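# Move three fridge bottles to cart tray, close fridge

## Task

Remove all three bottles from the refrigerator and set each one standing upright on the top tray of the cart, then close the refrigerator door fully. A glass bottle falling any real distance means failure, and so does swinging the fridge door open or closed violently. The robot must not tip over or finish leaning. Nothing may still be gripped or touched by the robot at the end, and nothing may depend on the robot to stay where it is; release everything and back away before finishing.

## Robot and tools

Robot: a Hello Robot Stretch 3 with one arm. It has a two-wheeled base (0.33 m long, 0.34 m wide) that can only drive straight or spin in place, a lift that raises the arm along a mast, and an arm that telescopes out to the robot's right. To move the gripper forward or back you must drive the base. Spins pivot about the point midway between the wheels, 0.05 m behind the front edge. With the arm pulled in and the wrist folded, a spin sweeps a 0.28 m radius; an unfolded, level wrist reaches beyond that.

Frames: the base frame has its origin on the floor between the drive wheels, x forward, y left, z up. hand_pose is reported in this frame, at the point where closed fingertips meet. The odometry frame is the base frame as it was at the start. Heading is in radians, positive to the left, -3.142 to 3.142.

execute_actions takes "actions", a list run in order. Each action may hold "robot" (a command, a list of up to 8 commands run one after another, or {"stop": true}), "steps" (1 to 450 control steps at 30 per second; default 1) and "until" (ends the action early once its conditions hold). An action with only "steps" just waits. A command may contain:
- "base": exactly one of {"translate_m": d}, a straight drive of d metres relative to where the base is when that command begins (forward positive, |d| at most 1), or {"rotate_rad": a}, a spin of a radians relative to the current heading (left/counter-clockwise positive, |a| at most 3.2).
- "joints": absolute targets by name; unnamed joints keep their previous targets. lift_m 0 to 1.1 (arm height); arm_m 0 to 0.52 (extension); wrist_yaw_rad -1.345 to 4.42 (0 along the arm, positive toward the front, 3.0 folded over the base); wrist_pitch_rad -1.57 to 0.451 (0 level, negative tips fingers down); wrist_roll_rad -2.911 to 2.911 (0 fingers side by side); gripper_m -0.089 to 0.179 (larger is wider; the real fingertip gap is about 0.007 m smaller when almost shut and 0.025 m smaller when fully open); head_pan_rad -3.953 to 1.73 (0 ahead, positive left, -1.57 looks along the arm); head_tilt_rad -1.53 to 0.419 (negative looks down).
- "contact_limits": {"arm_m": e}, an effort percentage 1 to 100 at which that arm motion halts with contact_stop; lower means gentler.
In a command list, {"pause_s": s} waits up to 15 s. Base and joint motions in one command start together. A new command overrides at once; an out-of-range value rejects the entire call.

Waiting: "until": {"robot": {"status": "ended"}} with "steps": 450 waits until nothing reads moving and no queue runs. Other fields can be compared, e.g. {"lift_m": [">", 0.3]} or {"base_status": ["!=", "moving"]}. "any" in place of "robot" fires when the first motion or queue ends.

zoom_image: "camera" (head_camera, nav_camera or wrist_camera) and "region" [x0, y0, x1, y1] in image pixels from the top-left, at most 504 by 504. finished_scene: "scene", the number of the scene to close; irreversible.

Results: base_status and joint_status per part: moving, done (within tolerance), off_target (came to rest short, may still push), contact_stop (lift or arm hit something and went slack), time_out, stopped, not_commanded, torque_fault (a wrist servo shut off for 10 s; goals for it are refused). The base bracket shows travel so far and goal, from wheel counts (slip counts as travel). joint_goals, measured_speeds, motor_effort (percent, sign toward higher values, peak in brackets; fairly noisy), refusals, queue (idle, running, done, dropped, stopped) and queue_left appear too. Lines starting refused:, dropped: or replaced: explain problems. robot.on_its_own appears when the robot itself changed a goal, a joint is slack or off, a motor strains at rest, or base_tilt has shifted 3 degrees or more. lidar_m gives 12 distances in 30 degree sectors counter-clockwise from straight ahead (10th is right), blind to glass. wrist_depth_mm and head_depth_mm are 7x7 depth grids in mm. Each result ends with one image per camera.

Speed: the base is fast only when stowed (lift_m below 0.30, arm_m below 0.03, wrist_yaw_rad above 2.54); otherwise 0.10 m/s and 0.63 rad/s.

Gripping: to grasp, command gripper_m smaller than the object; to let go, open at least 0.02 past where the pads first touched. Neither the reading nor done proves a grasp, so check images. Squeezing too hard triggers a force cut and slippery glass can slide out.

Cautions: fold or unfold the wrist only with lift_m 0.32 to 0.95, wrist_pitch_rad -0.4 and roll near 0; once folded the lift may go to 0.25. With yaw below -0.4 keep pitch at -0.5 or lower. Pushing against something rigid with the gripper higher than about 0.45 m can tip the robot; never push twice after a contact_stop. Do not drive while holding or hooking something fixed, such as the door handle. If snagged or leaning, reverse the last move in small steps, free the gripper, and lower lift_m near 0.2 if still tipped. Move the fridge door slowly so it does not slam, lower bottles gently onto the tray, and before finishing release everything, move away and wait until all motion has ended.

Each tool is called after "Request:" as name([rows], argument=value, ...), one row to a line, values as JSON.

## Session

Request:
execute_actions(actions=[])

Scene clock: 0.00 s.
robot.base_odometry: x=+0.000 y=+0.000 heading=+0.000 (m, m, rad; robot's odometry frame)
robot.turned_by_wheels: +0.000 (rad since the last result)
robot.turned_by_imu: +0.000 (rad since the last result)
robot.base_tilt: forward=-0.2 right=-0.7 (deg)
robot.lidar_m: 1.51 1.54 1.54 1.63 1.07 1.02 1.53 1.68 2.22 2.11 1.56 1.04
robot.head_depth_mm: 1434 1427 1397 1414 1413 930 719 / 1522 1528 1487 1515 1499 922 1452 / 1627 1628 1616 1633 1591 915 1600 / 1726 1743 1764 1730 1680 906 1710 / 1831 1909 1900 1879 1749 1036 1836 / 1838 1994 1967 1985 1933 1116 1817 / 1722 1786 1779 1801 1787 1781 1841
robot.base_status: not_commanded
robot.joint_positions: lift_m=+0.545 arm_m=+0.000 wrist_yaw_rad=+2.861 wrist_pitch_rad=-0.548 wrist_roll_rad=+0.002 gripper_m=+0.037 head_pan_rad=+0.003 head_tilt_rad=-0.023
robot.joint_goals: lift_m=+0.545 arm_m=+0.000 wrist_yaw_rad=+2.861 wrist_pitch_rad=-0.548 wrist_roll_rad=+0.002 gripper_m=+0.037 head_pan_rad=+0.003 head_tilt_rad=-0.023
robot.joint_status: lift_m=not_commanded arm_m=not_commanded wrist_yaw_rad=not_commanded wrist_pitch_rad=not_commanded wrist_roll_rad=not_commanded gripper_m=not_commanded head_pan_rad=not_commanded head_tilt_rad=not_commanded
robot.measured_speeds: translate_m=+0.000 rotate_rad=+0.000 lift_m=+0.000 arm_m=+0.000 wrist_yaw_rad=+0.000 wrist_pitch_rad=+0.000 wrist_roll_rad=+0.000 head_pan_rad=+0.000 head_tilt_rad=+0.000
robot: refusals=0 queue=idle queue_left=0
robot.motor_effort: left_wheel=+0 right_wheel=-1 lift_m=+39 arm_m=-1 wrist_yaw_rad=+0 wrist_pitch_rad=+4 wrist_roll_rad=+0 gripper_m=+0 head_pan_rad=+0 head_tilt_rad=+1 (%)
robot.hand_pose: x=+0.0359 y=+0.0527 z=+0.5293 quat_wxyz=(+0.285, +0.701, +0.094, +0.647) (m; robot's base frame)
robot.wrist_depth_mm: - - - - - - - / - - - - - - - / - - - - - - - / 981 - - - - - - / 829 - 867 852 864 858 868 / 715 724 - 736 756 763 761 / 643 643 648 656 648 653 667
pictures: head_camera (sideways: a quarter turn clockwise sets it upright), nav_camera (sideways: a quarter turn counterclockwise sets it upright), wrist_camera
camera_calibration (this result's frames):
head_camera: T_world_to_cam=[[-0.0307288, -0.0331178, -0.998979, 1.327], [-0.0175802, 0.999314, -0.0325881, 0.050222], [0.999373, 0.0165609, -0.03129, -0.00492217], [0, 0, 0, 1]] pos_world=[0.0465792, -0.00615877, 1.32713]
nav_camera: T_world_to_cam=[[0.0040682, 0.0199028, 0.999794, -1.26217], [0.0382277, -0.999074, 0.0197329, 0.0250978], [0.999261, 0.0381395, -0.00482527, -0.04526], [0, 0, 0, 1]] pos_world=[0.0494019, 0.0519215, 1.26119]
wrist_camera: T_world_to_cam=[[0.973701, -0.227099, 0.0182529, -0.0299149], [-0.128938, -0.615334, -0.77765, 0.493765], [0.187835, 0.754845, -0.628433, 0.451574], [0, 0, 0, 1]] pos_world=[0.00797194, -0.0438316, 0.668306]
Images, in order (width x height): head_camera 896x504, nav_camera 672x504, wrist_camera 644x364.

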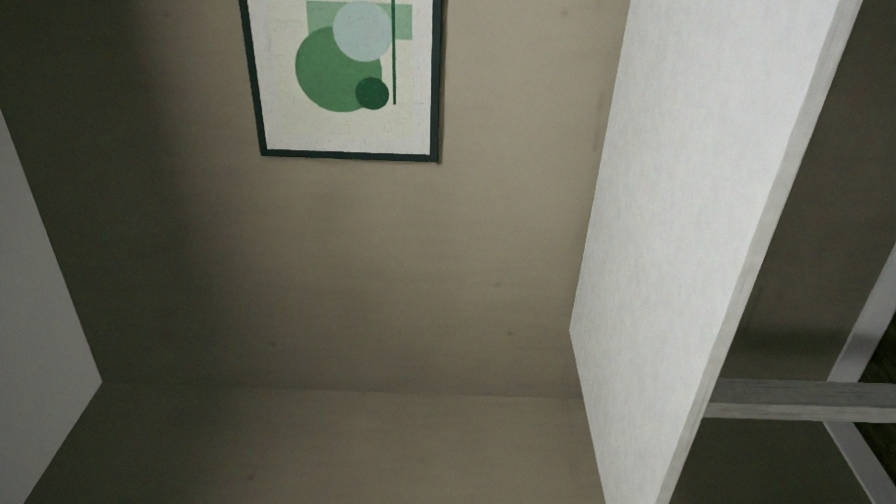

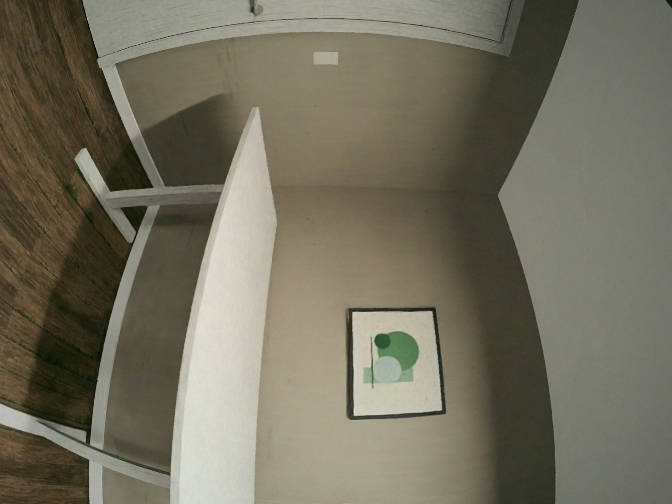

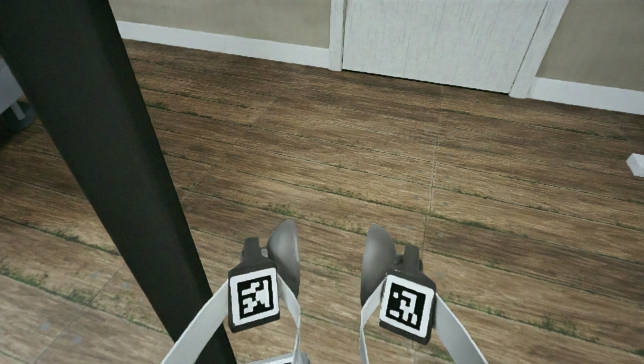

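Request:
execute_actions([
  {"robot": {"joints": {"head_pan_rad": 1.7, "head_tilt_rad": -0.35}}, "steps": 150, "until": {"robot": {"status": "ended"}}},
])

Scene clock: 20.47 s.
robot.base_odometry: x=+0.000 y=+0.000 heading=+0.000 (m, m, rad; robot's odometry frame)
robot.turned_by_wheels: +0.000 (rad since the last result)
robot.turned_by_imu: +0.000 (rad since the last result)
robot.base_tilt: forward=-0.2 right=-0.7 (deg)
robot.lidar_m: 1.51 1.53 1.54 1.62 1.07 1.02 1.53 1.68 2.22 2.10 1.56 1.04
robot.head_depth_mm: 1381 1435 1504 1583 1655 1707 1450 / 1473 1553 1618 1696 1795 1822 1446 / 1583 1662 1783 1876 2001 1832 1442 / 1716 1817 1914 2044 2166 1817 1436 / 1879 1987 2136 2272 2343 1833 1432 / 2087 2253 2396 2575 2519 1818 1434 / 2264 2409 2622 - - - -
robot.base_status: not_commanded
robot.joint_positions: lift_m=+0.545 arm_m=+0.000 wrist_yaw_rad=+2.861 wrist_pitch_rad=-0.548 wrist_roll_rad=+0.002 gripper_m=+0.037 head_pan_rad=+1.693 head_tilt_rad=-0.346
robot.joint_goals: lift_m=+0.545 arm_m=+0.000 wrist_yaw_rad=+2.861 wrist_pitch_rad=-0.548 wrist_roll_rad=+0.002 gripper_m=+0.037 head_pan_rad=+1.700 head_tilt_rad=-0.350
robot.joint_status: lift_m=not_commanded arm_m=not_commanded wrist_yaw_rad=not_commanded wrist_pitch_rad=not_commanded wrist_roll_rad=not_commanded gripper_m=not_commanded head_pan_rad=done head_tilt_rad=done
robot.measured_speeds: translate_m=+0.000 rotate_rad=+0.000 lift_m=+0.000 arm_m=+0.000 wrist_yaw_rad=+0.000 wrist_pitch_rad=+0.000 wrist_roll_rad=+0.000 head_pan_rad=+0.000 head_tilt_rad=+0.000
robot: refusals=0 queue=done queue_left=0
robot.motor_effort: left_wheel=+0(0) right_wheel=-1(1) lift_m=+38(38) arm_m=-1(1) wrist_yaw_rad=+0(0) wrist_pitch_rad=+4(4) wrist_roll_rad=+0(0) gripper_m=+0(0) head_pan_rad=+3(37) head_tilt_rad=-2(21) (%)
robot.hand_pose: x=+0.0359 y=+0.0527 z=+0.5293 quat_wxyz=(+0.285, +0.701, +0.094, +0.647) (m; robot's base frame)
robot.wrist_depth_mm: - - - - - - - / - - - - - - - / - - - - - - - / 998 - - - - - - / 836 - 871 852 864 871 876 / 737 716 - 744 762 748 762 / 642 650 655 652 640 656 654
pictures: head_camera (sideways: a quarter turn clockwise sets it upright), nav_camera (sideways: a quarter turn counterclockwise sets it upright), wrist_camera
camera_calibration (this result's frames):
head_camera: T_world_to_cam=[[0.0748418, -0.339048, -0.937787, 1.24628], [-0.988959, -0.145856, -0.0261927, 0.047809], [-0.127902, 0.929393, -0.346221, 0.41188], [0, 0, 0, 1]] pos_world=[0.00668704, 0.0467249, 1.3126]
nav_camera: T_world_to_cam=[[-0.0587468, 0.31577, 0.947015, -1.19266], [0.986888, 0.161232, 0.00745956, 0.0352953], [-0.150334, 0.935037, -0.321102, 0.37344], [0, 0, 0, 1]] pos_world=[-0.048757, 0.0217358, 1.24912]
wrist_camera: T_world_to_cam=[[0.973701, -0.227099, 0.0182527, -0.0299148], [-0.128939, -0.615334, -0.77765, 0.493765], [0.187835, 0.754845, -0.628433, 0.451574], [0, 0, 0, 1]] pos_world=[0.00797198, -0.0438316, 0.668306]
Images, in order (width x height): head_camera 896x504, nav_camera 672x504, wrist_camera 644x364.

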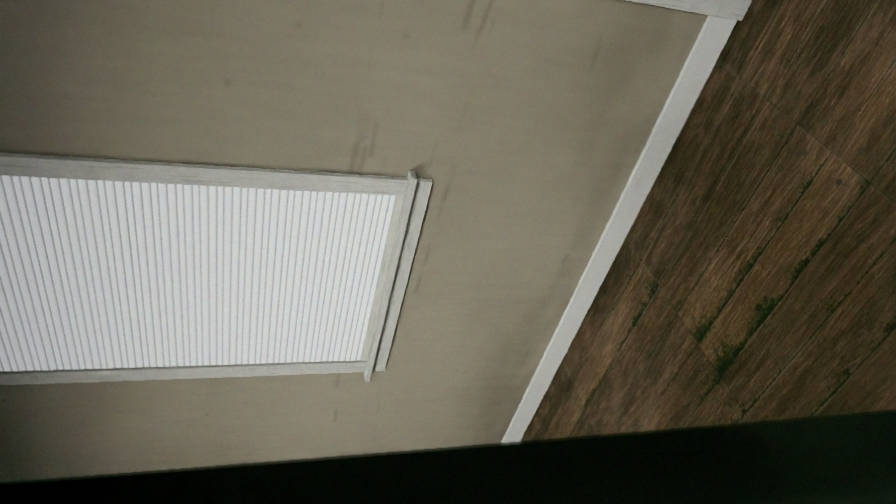

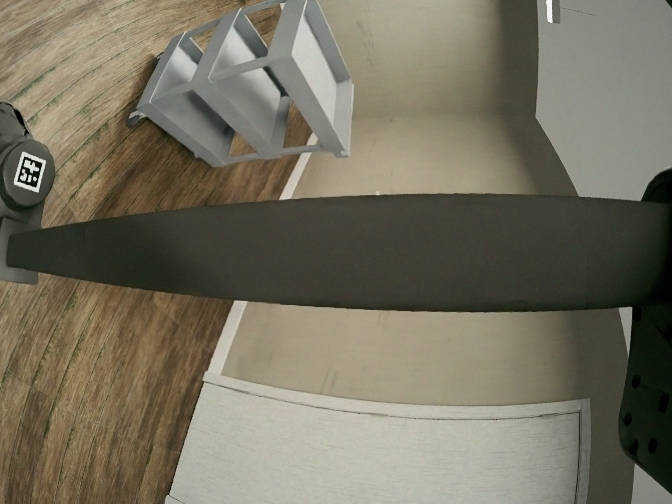

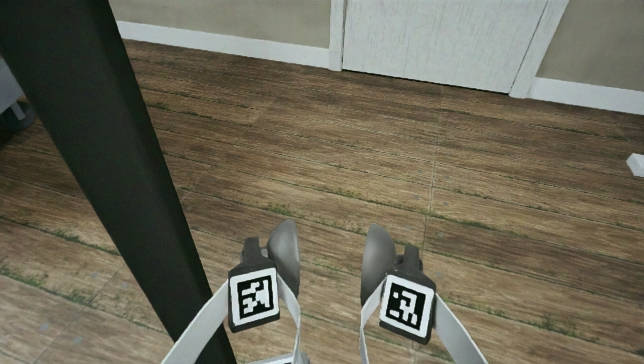

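Request:
execute_actions([
  {"robot": {"joints": {"head_pan_rad": -3.2, "head_tilt_rad": -0.35}}, "steps": 200, "until": {"robot": {"status": "ended"}}},
])

Scene clock: 32.37 s.
robot.base_odometry: x=+0.000 y=+0.000 heading=+0.000 (m, m, rad; robot's odometry frame)
robot.turned_by_wheels: +0.000 (rad since the last result)
robot.turned_by_imu: +0.000 (rad since the last result)
robot.base_tilt: forward=-0.2 right=-0.7 (deg)
robot.lidar_m: 1.51 1.54 1.54 1.62 1.06 1.02 1.53 1.68 2.21 2.10 1.56 1.04
robot.head_depth_mm: 2703 2871 2976 3180 2520 1853 1446 / 2897 3015 3150 3332 2508 1841 1440 / 3029 3150 3381 3530 2514 1828 1443 / 3221 3383 3593 3645 2478 1822 1449 / 3065 3235 3469 3516 2364 1749 1428 / 1298 1383 1465 1577 1714 1767 1430 / 1385 1485 1597 1724 1884 1802 1423
robot.base_status: not_commanded
robot.joint_positions: lift_m=+0.545 arm_m=+0.000 wrist_yaw_rad=+2.861 wrist_pitch_rad=-0.548 wrist_roll_rad=+0.002 gripper_m=+0.037 head_pan_rad=-3.193 head_tilt_rad=-0.346
robot.joint_goals: lift_m=+0.545 arm_m=+0.000 wrist_yaw_rad=+2.861 wrist_pitch_rad=-0.548 wrist_roll_rad=+0.002 gripper_m=+0.037 head_pan_rad=-3.200 head_tilt_rad=-0.350
robot.joint_status: lift_m=not_commanded arm_m=not_commanded wrist_yaw_rad=not_commanded wrist_pitch_rad=not_commanded wrist_roll_rad=not_commanded gripper_m=not_commanded head_pan_rad=done head_tilt_rad=done
robot.measured_speeds: translate_m=+0.000 rotate_rad=+0.000 lift_m=+0.000 arm_m=+0.000 wrist_yaw_rad=+0.000 wrist_pitch_rad=+0.000 wrist_roll_rad=+0.000 head_pan_rad=+0.000 head_tilt_rad=+0.000
robot: refusals=0 queue=done queue_left=0
robot.motor_effort: left_wheel=+0(0) right_wheel=-1(1) lift_m=+38(38) arm_m=-1(1) wrist_yaw_rad=+0(0) wrist_pitch_rad=+4(4) wrist_roll_rad=+0(0) gripper_m=+0(0) head_pan_rad=-3(36) head_tilt_rad=-2(2) (%)
robot.hand_pose: x=+0.0359 y=+0.0527 z=+0.5293 quat_wxyz=(+0.285, +0.701, +0.094, +0.647) (m; robot's base frame)
robot.wrist_depth_mm: - - - - - - - / - - - - - - - / - - - - - - - / 957 - - - - - - / 814 - 853 836 853 865 892 / 727 723 - 743 762 755 770 / 643 654 656 654 640 664 666
pictures: head_camera (sideways: a quarter turn clockwise sets it upright), nav_camera (sideways: a quarter turn counterclockwise sets it upright), wrist_camera
camera_calibration (this result's frames):
head_camera: T_world_to_cam=[[0.34709, 0.0153015, -0.937707, 1.24452], [-0.0266932, -0.999301, -0.026187, 0.0419317], [-0.937452, 0.0341197, -0.346439, 0.417101], [0, 0, 0, 1]] pos_world=[-0.0398277, 0.008628, 1.31259]
nav_camera: T_world_to_cam=[[-0.321389, -0.00345734, 0.946941, -1.19096], [0.011195, 0.99991, 0.00745028, 0.0412591], [-0.946881, 0.0129954, -0.321321, 0.378585], [0, 0, 0, 1]] pos_world=[-0.0247492, -0.0502928, 1.24911]
wrist_camera: T_world_to_cam=[[0.973701, -0.227099, 0.0182528, -0.0299148], [-0.128938, -0.615334, -0.77765, 0.493765], [0.187835, 0.754845, -0.628433, 0.451574], [0, 0, 0, 1]] pos_world=[0.00797195, -0.0438316, 0.668306]
Images, in order (width x height): head_camera 896x504, nav_camera 672x504, wrist_camera 644x364.

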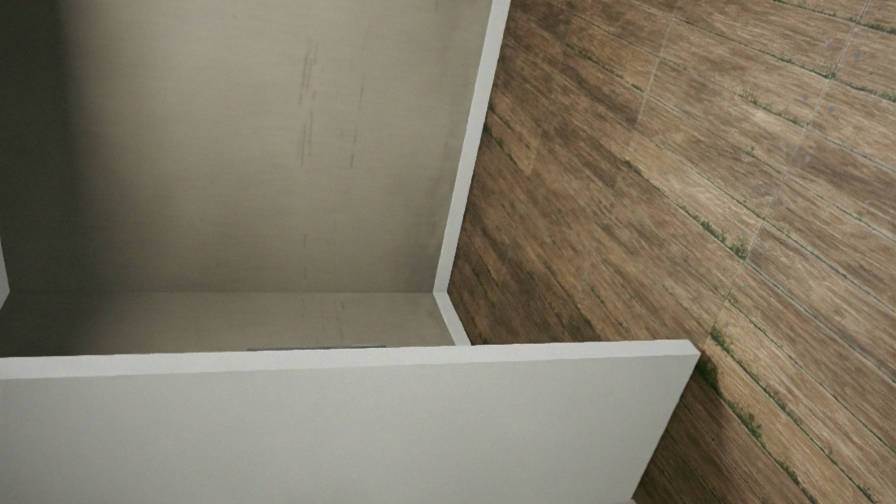

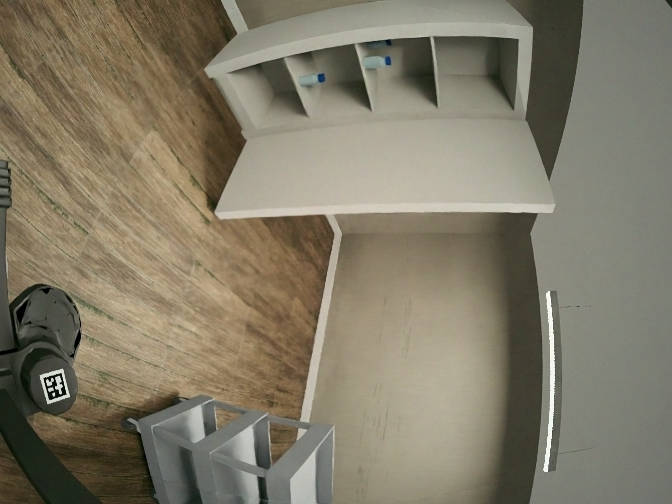

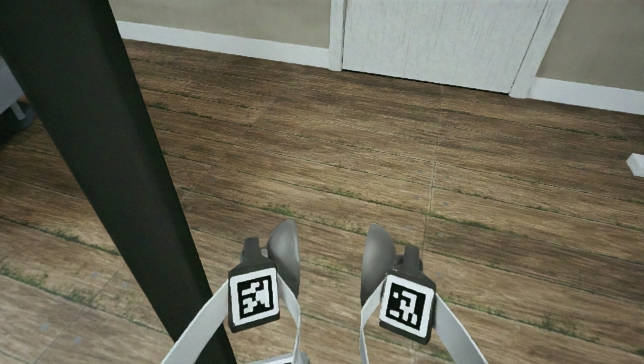

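Request:
execute_actions([
  {"robot": {"joints": {"head_pan_rad": -2.72, "head_tilt_rad": -0.3}}, "steps": 200, "until": {"robot": {"status": "ended"}}},
])

Scene clock: 61.73 s.
robot.base_odometry: x=+0.000 y=+0.000 heading=+0.000 (m, m, rad; robot's odometry frame)
robot.turned_by_wheels: +0.000 (rad since the last result)
robot.turned_by_imu: +0.000 (rad since the last result)
robot.base_tilt: forward=-0.2 right=-0.7 (deg)
robot.lidar_m: 1.51 1.54 1.54 1.63 1.06 1.02 1.53 1.69 2.21 2.10 1.56 1.04
robot.head_depth_mm: 1274 1345 1431 3409 2565 1934 1500 / 1417 1453 1511 1564 1620 1722 1504 / 1662 1684 1723 1802 1878 1835 1493 / 1843 1863 1958 2065 2185 1914 1479 / 1858 2077 2170 2276 2277 1904 1468 / 1493 1558 1670 1797 1902 1896 1468 / 1800 1827 1994 2119 2229 1872 1477
robot.base_status: not_commanded
robot.joint_positions: lift_m=+0.545 arm_m=+0.000 wrist_yaw_rad=+2.861 wrist_pitch_rad=-0.548 wrist_roll_rad=+0.002 gripper_m=+0.037 head_pan_rad=-2.727 head_tilt_rad=-0.310
robot.joint_goals: lift_m=+0.545 arm_m=+0.000 wrist_yaw_rad=+2.861 wrist_pitch_rad=-0.548 wrist_roll_rad=+0.002 gripper_m=+0.037 head_pan_rad=-2.720 head_tilt_rad=-0.300
robot.joint_status: lift_m=not_commanded arm_m=not_commanded wrist_yaw_rad=not_commanded wrist_pitch_rad=not_commanded wrist_roll_rad=not_commanded gripper_m=not_commanded head_pan_rad=done head_tilt_rad=done
robot.measured_speeds: translate_m=+0.000 rotate_rad=+0.000 lift_m=+0.000 arm_m=+0.000 wrist_yaw_rad=+0.000 wrist_pitch_rad=+0.000 wrist_roll_rad=+0.000 head_pan_rad=+0.000 head_tilt_rad=+0.000
robot: refusals=0 queue=done queue_left=0
robot.motor_effort: left_wheel=+0(0) right_wheel=-1(1) lift_m=+38(38) arm_m=+0(0) wrist_yaw_rad=+0(0) wrist_pitch_rad=+4(4) wrist_roll_rad=+0(0) gripper_m=+0(0) head_pan_rad=+3(27) head_tilt_rad=+4(8) (%)
robot.hand_pose: x=+0.0359 y=+0.0527 z=+0.5293 quat_wxyz=(+0.285, +0.701, +0.094, +0.647) (m; robot's base frame)
robot.wrist_depth_mm: - - - - - - - / - - - - - - - / - - - - - - - / 973 - - - - - - / 849 - 862 872 862 869 859 / 736 731 - 738 769 746 758 / 638 638 648 653 639 674 667
pictures: head_camera (sideways: a quarter turn clockwise sets it upright), nav_camera (sideways: a quarter turn counterclockwise sets it upright), wrist_camera
camera_calibration (this result's frames):
head_camera: T_world_to_cam=[[0.272612, 0.155989, -0.949395, 1.26023], [0.423863, -0.905323, -0.0270388, 0.0402934], [-0.863726, -0.395042, -0.312919, 0.373028], [0, 0, 0, 1]] pos_world=[-0.0384381, -0.0127418, 1.31427]
nav_camera: T_world_to_cam=[[-0.254677, -0.133743, 0.957733, -1.20546], [-0.438585, 0.898646, 0.00886447, 0.0421613], [-0.861849, -0.41779, -0.287522, 0.334077], [0, 0, 0, 1]] pos_world=[-0.000588338, -0.0595358, 1.25019]
wrist_camera: T_world_to_cam=[[0.973701, -0.227099, 0.0182527, -0.0299148], [-0.128939, -0.615334, -0.77765, 0.493765], [0.187835, 0.754845, -0.628433, 0.451574], [0, 0, 0, 1]] pos_world=[0.00797198, -0.0438316, 0.668306]
Images, in order (width x height): head_camera 896x504, nav_camera 672x504, wrist_camera 644x364.

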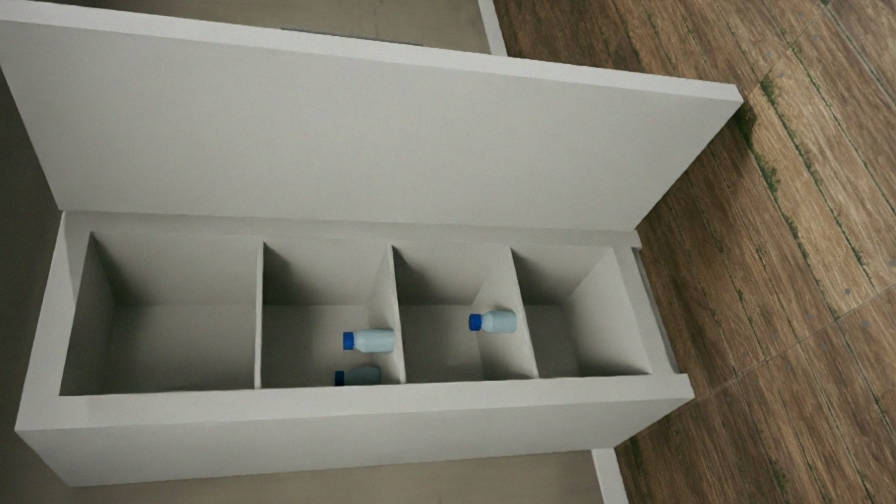

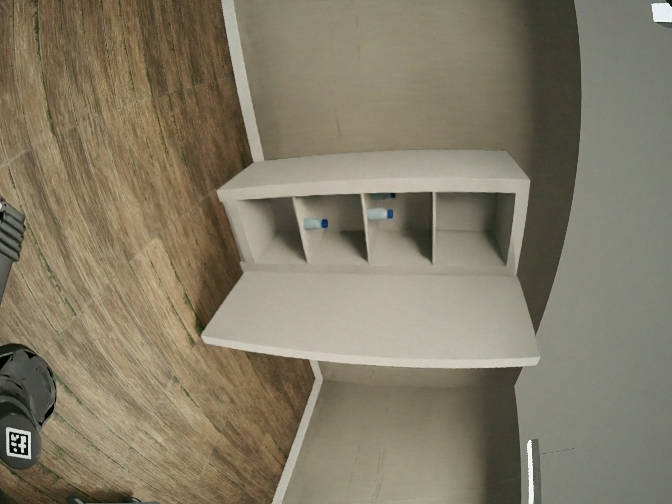

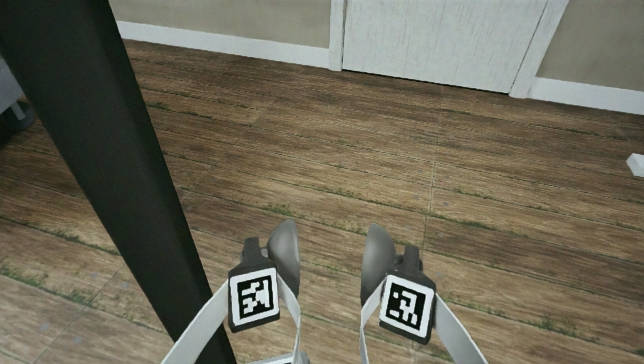

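Request:
execute_actions([
  {"robot": [{"joints": {"lift_m": 0.26, "wrist_pitch_rad": -0.4, "head_pan_rad": 0.2, "head_tilt_rad": -0.45}}, {"base": {"rotate_rad": -2.751}}, {"base": {"translate_m": 0.7}}], "steps": 450, "until": {"robot": {"status": "ended"}}},
])

Scene clock: 192.00 s.
robot.base_odometry: x=-0.647 y=-0.267 heading=-2.751 (m, m, rad; robot's odometry frame)
robot.turned_by_wheels: -2.751 (rad since the last result)
robot.turned_by_imu: -2.790 (rad since the last result)
robot.base_tilt: forward=-0.2 right=-0.7 (deg)
robot.lidar_m: 0.96 1.10 1.68 2.07 1.93 1.50 2.20 2.09 0.96 0.96 2.85 0.86
robot.head_depth_mm: 944 980 1027 1062 1113 1165 1235 / 1053 1129 1194 1265 1333 1415 1327 / 1226 1299 1334 1451 1501 1596 1330 / 1361 1467 1513 1680 1722 1540 1321 / 1301 1395 1326 1620 1498 1490 1319 / 1239 965 1041 1133 1268 1433 1323 / 993 1293 1472 1626 1784 1630 1314
robot.base_status: done (translate_m +0.7000 of +0.7000)
robot.joint_positions: lift_m=+0.261 arm_m=+0.001 wrist_yaw_rad=+2.861 wrist_pitch_rad=-0.420 wrist_roll_rad=+0.002 gripper_m=+0.037 head_pan_rad=+0.193 head_tilt_rad=-0.446
robot.joint_goals: lift_m=+0.260 arm_m=+0.001 wrist_yaw_rad=+2.861 wrist_pitch_rad=-0.400 wrist_roll_rad=+0.002 gripper_m=+0.037 head_pan_rad=+0.200 head_tilt_rad=-0.450
robot.joint_status: lift_m=done arm_m=not_commanded wrist_yaw_rad=not_commanded wrist_pitch_rad=done wrist_roll_rad=not_commanded gripper_m=not_commanded head_pan_rad=done head_tilt_rad=done
robot.measured_speeds: translate_m=+0.000 rotate_rad=+0.000 lift_m=+0.000 arm_m=+0.000 wrist_yaw_rad=+0.000 wrist_pitch_rad=+0.000 wrist_roll_rad=+0.000 head_pan_rad=+0.000 head_tilt_rad=+0.000
robot: refusals=0 queue=done queue_left=0
robot.motor_effort: left_wheel=+2(14) right_wheel=-2(6) lift_m=+18(38) arm_m=-1(1) wrist_yaw_rad=+0(0) wrist_pitch_rad=+6(7) wrist_roll_rad=+0(0) gripper_m=+0(0) head_pan_rad=+3(36) head_tilt_rad=-2(14) (%)
robot.hand_pose: x=+0.0408 y=+0.0699 z=+0.2729 quat_wxyz=(+0.243, +0.706, +0.049, +0.664) (m; robot's base frame)
robot.wrist_depth_mm: - - - - - - - / - - - - - - - / - 911 876 911 938 942 945 / 675 698 704 705 726 731 741 / 550 - 578 577 593 592 588 / 475 - 494 483 505 492 500 / - - - 424 407 424 427
pictures: head_camera (sideways: a quarter turn clockwise sets it upright), nav_camera (sideways: a quarter turn counterclockwise sets it upright), wrist_camera
camera_calibration (this result's frames):
head_camera: T_world_to_cam=[[-0.423044, -0.116363, -0.898606, 1.19819], [-0.21818, 0.975623, -0.0236216, 0.0397566], [0.879449, 0.186065, -0.43812, 0.525326], [0, 0, 0, 1]] pos_world=[0.0535647, 0.00289289, 1.3078]
nav_camera: T_world_to_cam=[[0.401995, 0.0988558, 0.91029, -1.14754], [0.231459, -0.972839, 0.00343356, 0.0451456], [0.885905, 0.209314, -0.413957, 0.487959], [0, 0, 0, 1]] pos_world=[0.0185704, 0.0552235, 1.24643]
wrist_camera: T_world_to_cam=[[0.972963, -0.229638, 0.0246709, -0.0276902], [-0.100012, -0.515196, -0.851217, 0.317541], [0.208182, 0.825736, -0.524233, 0.242329], [0, 0, 0, 1]] pos_world=[0.008251, -0.0428623, 0.398017]
Images, in order (width x height): head_camera 896x504, nav_camera 672x504, wrist_camera 644x364.

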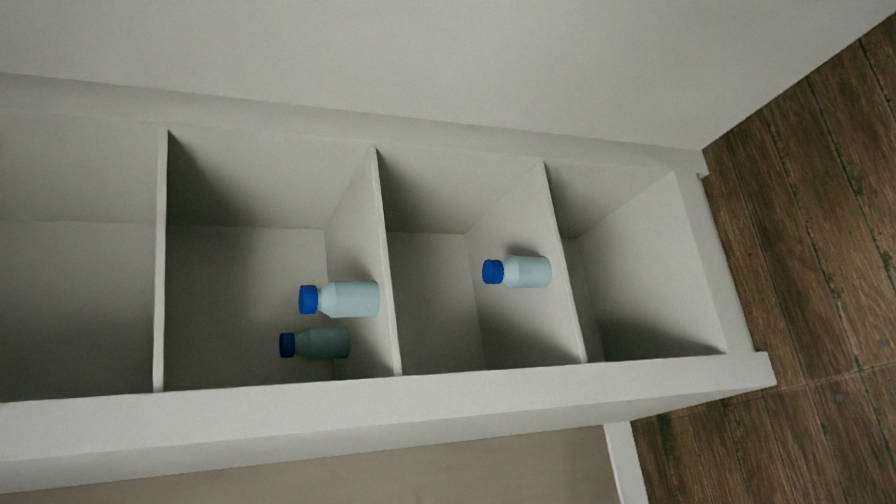

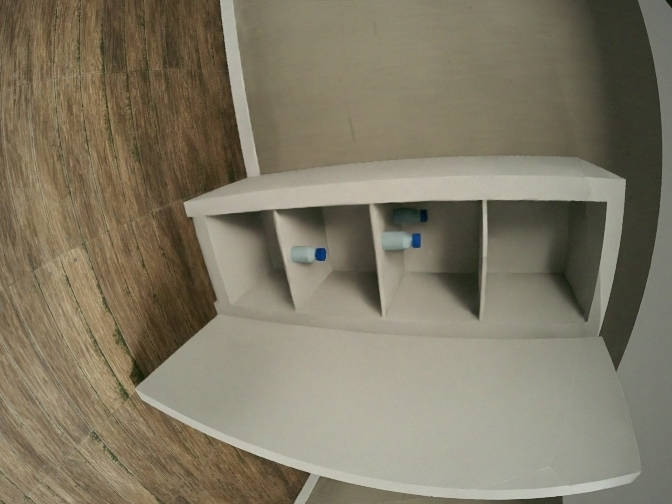

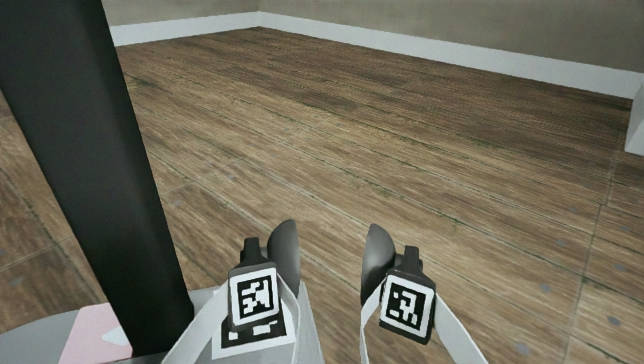

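Request:
execute_actions([
  {"robot": {"joints": {"head_pan_rad": -1.75, "head_tilt_rad": -0.6}}, "steps": 150, "until": {"robot": {"status": "ended"}}},
])

Scene clock: 311.07 s.
robot.base_odometry: x=-0.647 y=-0.267 heading=-2.751 (m, m, rad; robot's odometry frame)
robot.turned_by_wheels: +0.000 (rad since the last result)
robot.turned_by_imu: +0.000 (rad since the last result)
robot.base_tilt: forward=-0.2 right=-0.7 (deg)
robot.lidar_m: 0.96 1.10 1.68 2.07 1.93 1.50 2.21 2.09 0.96 0.96 2.85 0.86
robot.head_depth_mm: 1935 2089 2277 2354 1798 1449 1220 / 2109 2289 2349 2253 1792 1453 1220 / 2333 2530 1340 1332 1485 1403 1216 / 2563 2758 1345 1434 1484 1406 1217 / 2802 3119 1323 1452 1532 1446 1217 / 2720 2944 3000 2275 1730 1448 1213 / 2513 2698 2939 2303 1784 1446 1210
robot.base_status: done (translate_m +0.7000 of +0.7000)
robot.joint_positions: lift_m=+0.261 arm_m=+0.001 wrist_yaw_rad=+2.861 wrist_pitch_rad=-0.420 wrist_roll_rad=+0.002 gripper_m=+0.037 head_pan_rad=-1.743 head_tilt_rad=-0.593
robot.joint_goals: lift_m=+0.260 arm_m=+0.001 wrist_yaw_rad=+2.861 wrist_pitch_rad=-0.400 wrist_roll_rad=+0.002 gripper_m=+0.037 head_pan_rad=-1.750 head_tilt_rad=-0.600
robot.joint_status: lift_m=done arm_m=not_commanded wrist_yaw_rad=not_commanded wrist_pitch_rad=done wrist_roll_rad=not_commanded gripper_m=not_commanded head_pan_rad=done head_tilt_rad=done
robot.measured_speeds: translate_m=+0.000 rotate_rad=+0.000 lift_m=+0.000 arm_m=+0.000 wrist_yaw_rad=+0.000 wrist_pitch_rad=+0.000 wrist_roll_rad=+0.000 head_pan_rad=+0.000 head_tilt_rad=+0.000
robot: refusals=0 queue=done queue_left=0
robot.motor_effort: left_wheel=+1(1) right_wheel=-2(2) lift_m=+18(19) arm_m=-2(1) wrist_yaw_rad=+0(0) wrist_pitch_rad=+6(6) wrist_roll_rad=+0(0) gripper_m=+0(0) head_pan_rad=-3(37) head_tilt_rad=-3(15) (%)
robot.hand_pose: x=+0.0408 y=+0.0699 z=+0.2729 quat_wxyz=(+0.243, +0.706, +0.049, +0.664) (m; robot's base frame)
robot.wrist_depth_mm: - - - - - - - / - - - - - - - / - 890 898 925 953 980 969 / 681 689 692 717 713 713 739 / 550 - 568 573 601 584 593 / 471 - 495 488 505 497 502 / - - - 421 408 423 421
pictures: head_camera (sideways: a quarter turn clockwise sets it upright), nav_camera (sideways: a quarter turn counterclockwise sets it upright), wrist_camera
camera_calibration (this result's frames):
head_camera: T_world_to_cam=[[0.0640416, 0.56178, -0.824804, 1.09897], [0.98977, -0.141343, -0.0194191, 0.0269128], [-0.127489, -0.815123, -0.565085, 0.696667], [0, 0, 0, 1]] pos_world=[-0.00819998, -0.0457079, 1.30064]
nav_camera: T_world_to_cam=[[-0.0732185, -0.53781, 0.839881, -1.05281], [-0.991379, 0.131004, -0.00253873, 0.0603802], [-0.108662, -0.832826, -0.542765, 0.661628], [0, 0, 0, 1]] pos_world=[0.0546685, -0.0230999, 1.2435]
wrist_camera: T_world_to_cam=[[0.972963, -0.229638, 0.0246708, -0.0276901], [-0.100012, -0.515195, -0.851218, 0.317541], [0.208182, 0.825736, -0.524233, 0.242329], [0, 0, 0, 1]] pos_world=[0.00825099, -0.0428623, 0.398017]
Images, in order (width x height): head_camera 896x504, nav_camera 672x504, wrist_camera 644x364.

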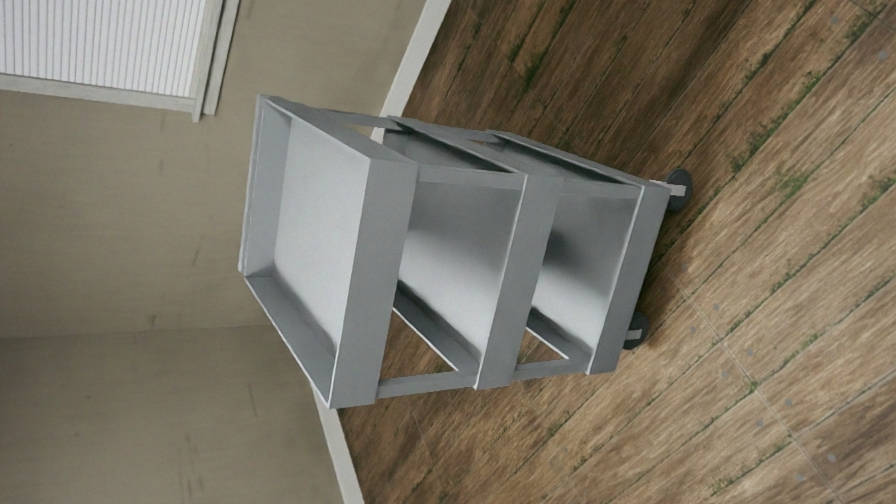

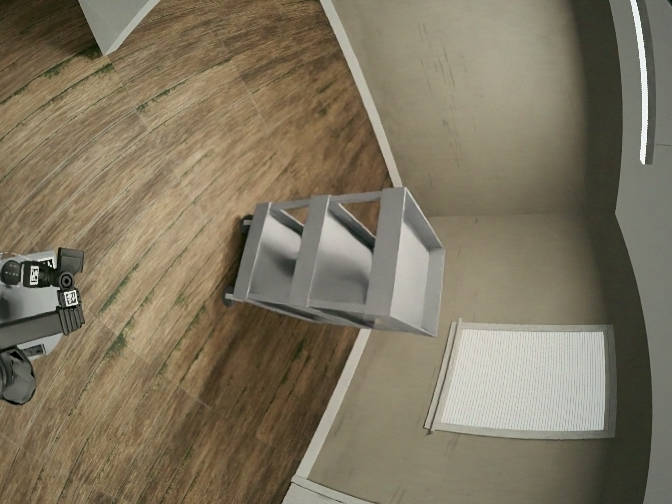

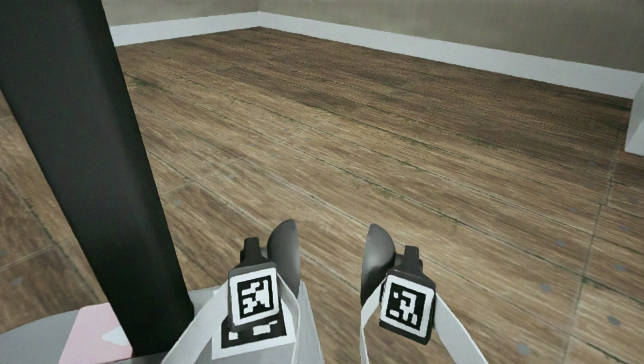

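Request:
execute_actions([
  {"robot": [{"base": {"translate_m": 0.64}, "joints": {"head_pan_rad": -1.57, "head_tilt_rad": -0.6}}, {"base": {"rotate_rad": 2.137}}], "steps": 450, "until": {"robot": {"status": "ended"}}},
])

Scene clock: 437.50 s.
robot.base_odometry: x=-1.239 y=-0.510 heading=-0.614 (m, m, rad; robot's odometry frame)
robot.turned_by_wheels: +2.137 (rad since the last result)
robot.turned_by_imu: +2.169 (rad since the last result)
robot.base_tilt: forward=-0.2 right=-0.7 (deg)
robot.lidar_m: 2.30 2.04 2.78 1.29 1.26 2.61 0.37 0.38 0.49 0.79 0.59 1.51
robot.head_depth_mm: 805 863 870 758 877 894 982 / 814 895 958 759 1070 958 1111 / 817 899 955 754 1086 953 1131 / 811 894 815 680 1084 954 1124 / 810 896 954 753 1081 959 1099 / 751 751 751 681 742 856 1042 / 480 504 554 614 754 1416 1214
robot.base_status: done (rotate_rad +2.1369 of +2.1370)
robot.joint_positions: lift_m=+0.261 arm_m=+0.001 wrist_yaw_rad=+2.861 wrist_pitch_rad=-0.420 wrist_roll_rad=+0.002 gripper_m=+0.037 head_pan_rad=-1.577 head_tilt_rad=-0.593
robot.joint_goals: lift_m=+0.260 arm_m=+0.001 wrist_yaw_rad=+2.861 wrist_pitch_rad=-0.400 wrist_roll_rad=+0.002 gripper_m=+0.037 head_pan_rad=-1.570 head_tilt_rad=-0.600
robot.joint_status: lift_m=done arm_m=not_commanded wrist_yaw_rad=not_commanded wrist_pitch_rad=done wrist_roll_rad=not_commanded gripper_m=not_commanded head_pan_rad=done head_tilt_rad=done
robot.measured_speeds: translate_m=+0.000 rotate_rad=+0.000 lift_m=+0.000 arm_m=+0.000 wrist_yaw_rad=+0.000 wrist_pitch_rad=+0.000 wrist_roll_rad=+0.000 head_pan_rad=+0.000 head_tilt_rad=+0.000
robot: refusals=0 queue=done queue_left=0
robot.motor_effort: left_wheel=-2(11) right_wheel=+0(7) lift_m=+19(19) arm_m=-2(2) wrist_yaw_rad=+0(0) wrist_pitch_rad=+6(6) wrist_roll_rad=+0(0) gripper_m=+0(0) head_pan_rad=+2(16) head_tilt_rad=-3(3) (%)
robot.hand_pose: x=+0.0408 y=+0.0699 z=+0.2730 quat_wxyz=(+0.243, +0.706, +0.049, +0.664) (m; robot's base frame)
robot.wrist_depth_mm: - - - - - - - / - - - - - - - / - 894 906 922 933 963 985 / 680 681 699 700 709 708 739 / 552 - 571 575 590 585 605 / 471 - 493 491 499 491 495 / - - - 421 413 427 426
pictures: head_camera (sideways: a quarter turn clockwise sets it upright), nav_camera (sideways: a quarter turn counterclockwise sets it upright), wrist_camera
camera_calibration (this result's frames):
head_camera: T_world_to_cam=[[-0.0296407, 0.564941, -0.824599, 1.09928], [0.999521, 0.0241131, -0.0194082, 0.0268391], [0.00891919, -0.824779, -0.565385, 0.696225], [0, 0, 0, 1]] pos_world=[-0.000452708, -0.0474418, 1.30062]
nav_camera: T_world_to_cam=[[0.0166301, -0.542821, 0.839684, -1.0531], [-0.999399, -0.0345679, -0.00255349, 0.0604484], [0.0304122, -0.839137, -0.54307, 0.661176], [0, 0, 0, 1]] pos_world=[0.0578173, -0.0147379, 1.24349]
wrist_camera: T_world_to_cam=[[0.972963, -0.229641, 0.0246759, -0.0276985], [-0.099987, -0.515108, -0.851274, 0.317563], [0.208198, 0.82579, -0.524142, 0.242321], [0, 0, 0, 1]] pos_world=[0.00825108, -0.042888, 0.398027]
Images, in order (width x height): head_camera 896x504, nav_camera 672x504, wrist_camera 644x364.

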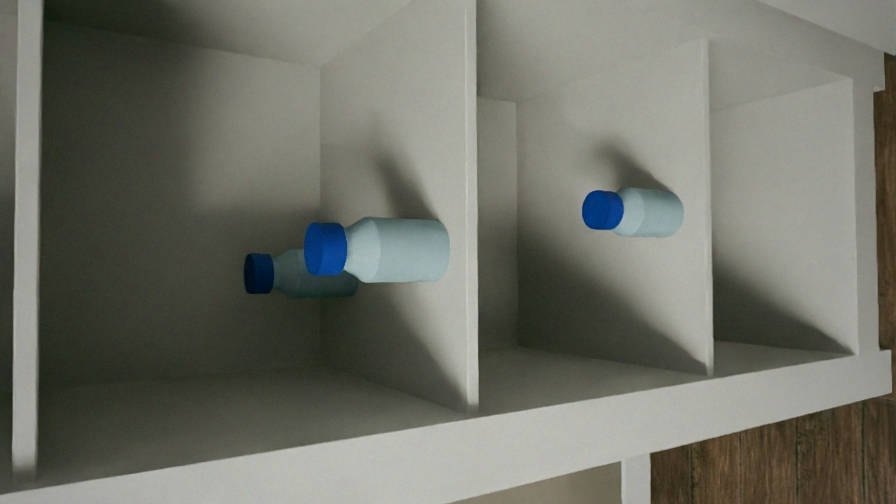

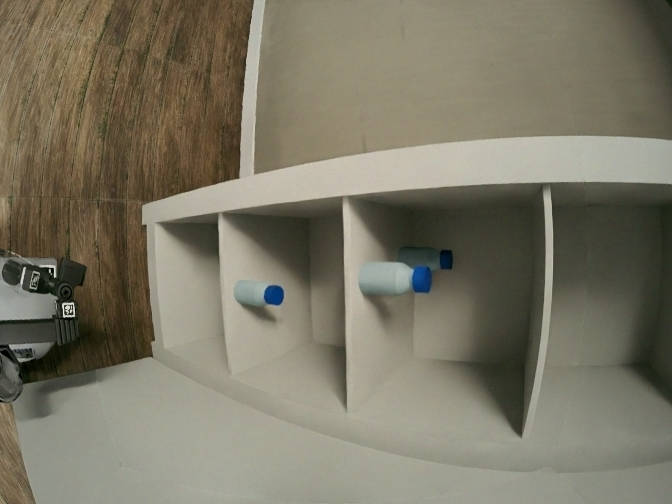

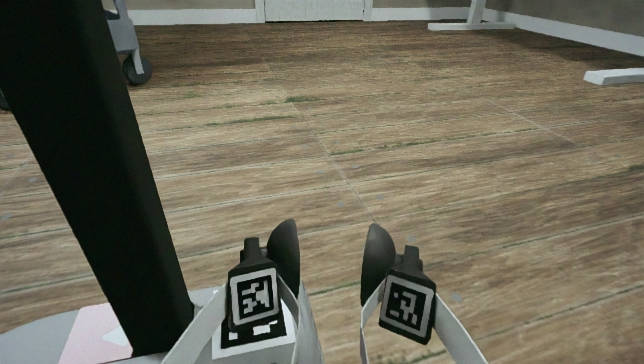

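Request:
execute_actions(actions=[])

Scene clock: 480.20 s.
robot.base_odometry: x=-1.239 y=-0.510 heading=-0.614 (m, m, rad; robot's odometry frame)
robot.turned_by_wheels: +0.000 (rad since the last result)
robot.turned_by_imu: +0.000 (rad since the last result)
robot.base_tilt: forward=-0.2 right=-0.7 (deg)
robot.lidar_m: 2.30 2.04 2.78 1.28 1.26 2.61 0.37 0.38 0.49 0.79 0.59 1.51
robot.head_depth_mm: 807 866 868 761 877 899 978 / 815 899 963 758 1076 957 1111 / 813 899 954 757 1080 954 1129 / 815 894 816 683 1081 952 1127 / 813 894 952 752 1079 954 1101 / 751 750 749 685 742 853 1045 / 480 502 552 614 753 1406 1206
robot.base_status: done (rotate_rad +2.1369 of +2.1370)
robot.joint_positions: lift_m=+0.261 arm_m=+0.001 wrist_yaw_rad=+2.861 wrist_pitch_rad=-0.420 wrist_roll_rad=+0.002 gripper_m=+0.037 head_pan_rad=-1.577 head_tilt_rad=-0.593
robot.joint_goals: lift_m=+0.260 arm_m=+0.001 wrist_yaw_rad=+2.861 wrist_pitch_rad=-0.400 wrist_roll_rad=+0.002 gripper_m=+0.037 head_pan_rad=-1.570 head_tilt_rad=-0.600
robot.joint_status: lift_m=done arm_m=not_commanded wrist_yaw_rad=not_commanded wrist_pitch_rad=done wrist_roll_rad=not_commanded gripper_m=not_commanded head_pan_rad=done head_tilt_rad=done
robot.measured_speeds: translate_m=+0.000 rotate_rad=+0.000 lift_m=+0.000 arm_m=+0.000 wrist_yaw_rad=+0.000 wrist_pitch_rad=+0.000 wrist_roll_rad=+0.000 head_pan_rad=+0.000 head_tilt_rad=+0.000
robot: refusals=0 queue=done queue_left=0
robot.motor_effort: left_wheel=-1(2) right_wheel=+0(0) lift_m=+19(18) arm_m=-1(2) wrist_yaw_rad=+0(0) wrist_pitch_rad=+6(6) wrist_roll_rad=+0(0) gripper_m=+0(1) head_pan_rad=+3(3) head_tilt_rad=-3(3) (%)
robot.hand_pose: x=+0.0408 y=+0.0699 z=+0.2730 quat_wxyz=(+0.243, +0.706, +0.049, +0.664) (m; robot's base frame)
robot.wrist_depth_mm: - - - - - - - / - - - - - - - / - 895 901 925 938 930 997 / 677 697 700 716 719 728 739 / 553 - 572 578 595 580 589 / 471 - 499 482 507 493 502 / - - - 424 407 425 426
pictures: head_camera (sideways: a quarter turn clockwise sets it upright), nav_camera (sideways: a quarter turn counterclockwise sets it upright), wrist_camera
camera_calibration (this result's frames):
head_camera: T_world_to_cam=[[-0.0296409, 0.564941, -0.824599, 1.09928], [0.999521, 0.0241135, -0.0194082, 0.0268391], [0.00891948, -0.824779, -0.565385, 0.696225], [0, 0, 0, 1]] pos_world=[-0.000452691, -0.0474418, 1.30062]
nav_camera: T_world_to_cam=[[0.0166303, -0.542821, 0.839684, -1.0531], [-0.999399, -0.0345682, -0.00255349, 0.0604484], [0.0304125, -0.839137, -0.54307, 0.661176], [0, 0, 0, 1]] pos_world=[0.0578173, -0.0147379, 1.24349]
wrist_camera: T_world_to_cam=[[0.972963, -0.229641, 0.0246756, -0.0276984], [-0.0999874, -0.515108, -0.851274, 0.317563], [0.208198, 0.82579, -0.524142, 0.242321], [0, 0, 0, 1]] pos_world=[0.0082511, -0.042888, 0.398027]
Images, in order (width x height): head_camera 896x504, nav_camera 672x504, wrist_camera 644x364.

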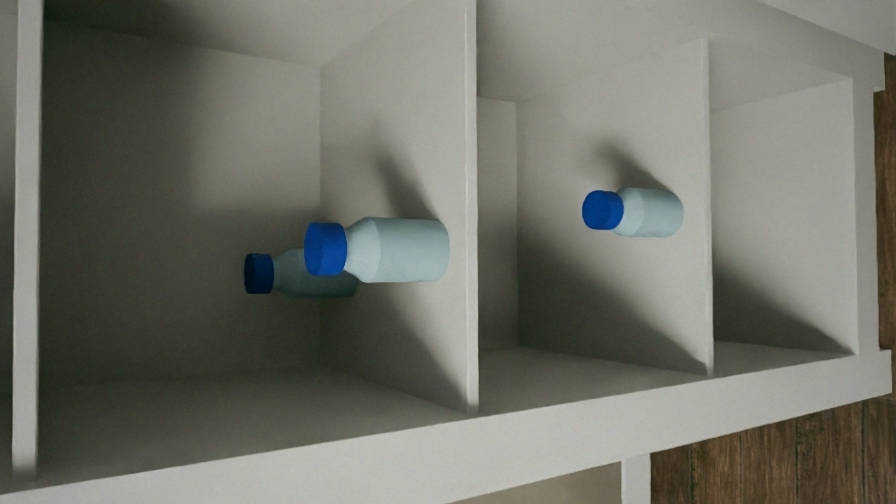

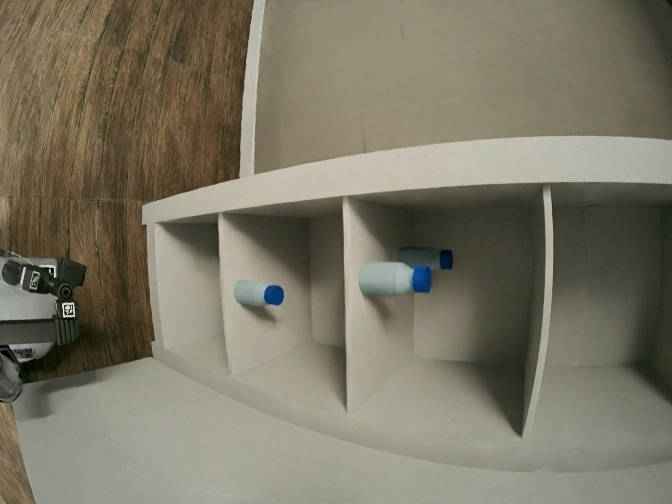

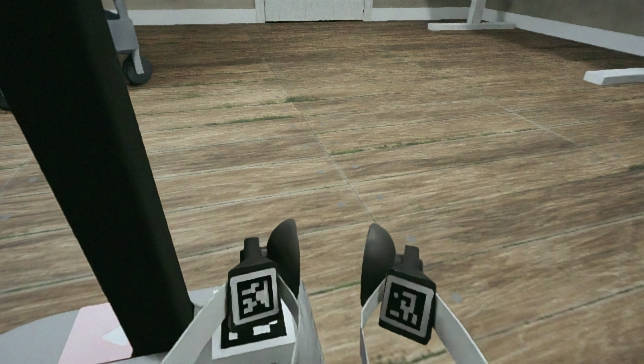

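Request:
execute_actions([
  {"robot":{"joints":{"lift_m":0.36,"wrist_pitch_rad":-0.4}},"steps":120,"until":{"robot":{"lift_m":[">",0.33]}}},
  {"robot":{"base":{"translate_m":0.026},"joints":{"lift_m":0.935,"wrist_yaw_rad":0.0,"head_tilt_rad":-0.45}},"steps":200,"until":{"robot":{"wrist_yaw_rad":["<",1.4]}}},
  {"robot":{"joints":{"gripper_m":0.16}},"steps":300,"until":{"robot":{"status":"ended"}}},
])

Scene clock: 544.87 s.
robot.base_odometry: x=-1.218 y=-0.525 heading=-0.614 (m, m, rad; robot's odometry frame)
robot.turned_by_wheels: +0.000 (rad since the last result)
robot.turned_by_imu: +0.001 (rad since the last result)
robot.base_tilt: forward=-0.2 right=-0.7 (deg)
robot.lidar_m: 2.27 2.02 2.77 1.30 1.28 2.64 0.40 0.41 0.53 0.65 0.58 1.50
robot.head_depth_mm: 822 880 930 848 825 926 - / 819 884 962 900 1133 1020 - / 818 884 961 842 1139 1079 - / 813 880 946 668 1128 1036 - / 814 877 957 888 982 1004 977 / 624 565 630 636 647 719 811 / 447 479 518 568 648 1416 1307
robot.base_status: done (translate_m +0.0260 of +0.0260)
robot.joint_positions: lift_m=+0.934 arm_m=+0.001 wrist_yaw_rad=+0.002 wrist_pitch_rad=-0.419 wrist_roll_rad=+0.002 gripper_m=+0.160 head_pan_rad=-1.577 head_tilt_rad=-0.458
robot.joint_goals: lift_m=+0.935 arm_m=+0.001 wrist_yaw_rad=+0.000 wrist_pitch_rad=-0.400 wrist_roll_rad=+0.002 gripper_m=+0.160 head_pan_rad=-1.570 head_tilt_rad=-0.450
robot.joint_status: lift_m=done arm_m=not_commanded wrist_yaw_rad=done wrist_pitch_rad=done wrist_roll_rad=not_commanded gripper_m=done head_pan_rad=done head_tilt_rad=done
robot.measured_speeds: translate_m=+0.000 rotate_rad=+0.000 lift_m=+0.000 arm_m=+0.000 wrist_yaw_rad=+0.000 wrist_pitch_rad=+0.000 wrist_roll_rad=+0.000 head_pan_rad=+0.000 head_tilt_rad=+0.000
robot: refusals=0 queue=done queue_left=0
robot.motor_effort: left_wheel=-2(4) right_wheel=+0(5) lift_m=+55(58) arm_m=-2(2) wrist_yaw_rad=-1(4) wrist_pitch_rad=+6(8) wrist_roll_rad=+0(0) gripper_m=+0(84) head_pan_rad=+3(3) head_tilt_rad=+3(14) (%)
robot.hand_pose: x=-0.0210 y=-0.3697 z=+0.9467 quat_wxyz=(+0.691, +0.148, -0.692, -0.147) (m; robot's base frame)
robot.wrist_depth_mm: 286 309 654 353 673 544 367 / 565 319 478 379 508 478 368 / 904 342 384 387 396 411 368 / - 374 665 886 857 536 393 / - 418 659 789 796 538 422 / - - 631 642 667 628 397 / - - 588 611 621 597 379
pictures: head_camera (sideways: a quarter turn clockwise sets it upright), nav_camera (sideways: a quarter turn counterclockwise sets it upright), wrist_camera
camera_calibration (this result's frames):
head_camera: T_world_to_cam=[[-0.0303362, 0.449106, -0.892964, 1.18843], [0.999504, 0.0212331, -0.0232767, 0.0318793], [0.00850668, -0.893226, -0.449527, 0.545482], [0, 0, 0, 1]] pos_world=[-0.000451141, -0.0471707, 1.30718]
nav_camera: T_world_to_cam=[[0.0173366, -0.42516, 0.904952, -1.13823], [-0.999399, -0.034542, 0.00291758, 0.0533256], [0.0300184, -0.904459, -0.425504, 0.508205], [0, 0, 0, 1]] pos_world=[0.057771, -0.022437, 1.24613]
wrist_camera: T_world_to_cam=[[-0.998394, -0.050991, 0.0246851, -0.0604989], [-0.0477294, 0.522374, -0.85138, 1.04323], [0.0305178, -0.851191, -0.523969, 0.347468], [0, 0, 0, 1]] pos_world=[-0.0212131, -0.252277, 1.07174]
Images, in order (width x height): head_camera 896x504, nav_camera 672x504, wrist_camera 644x364.

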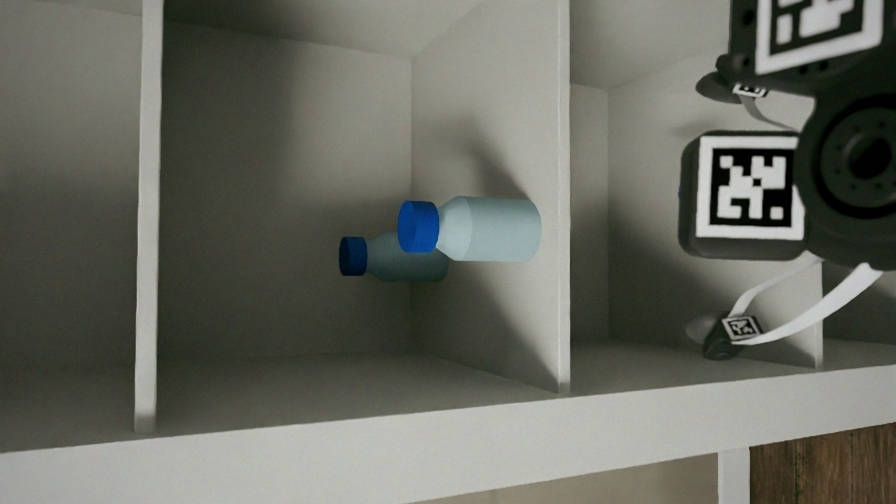

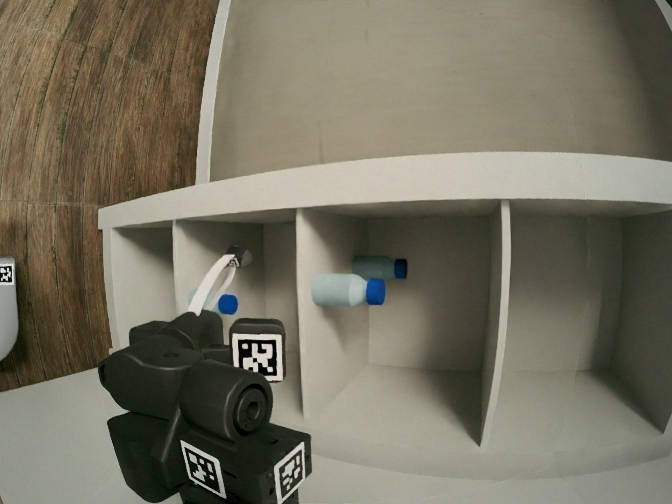

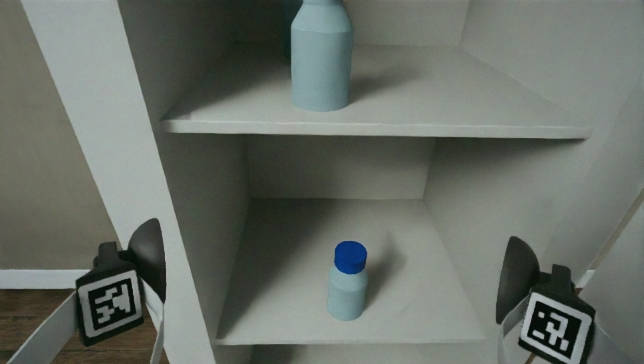

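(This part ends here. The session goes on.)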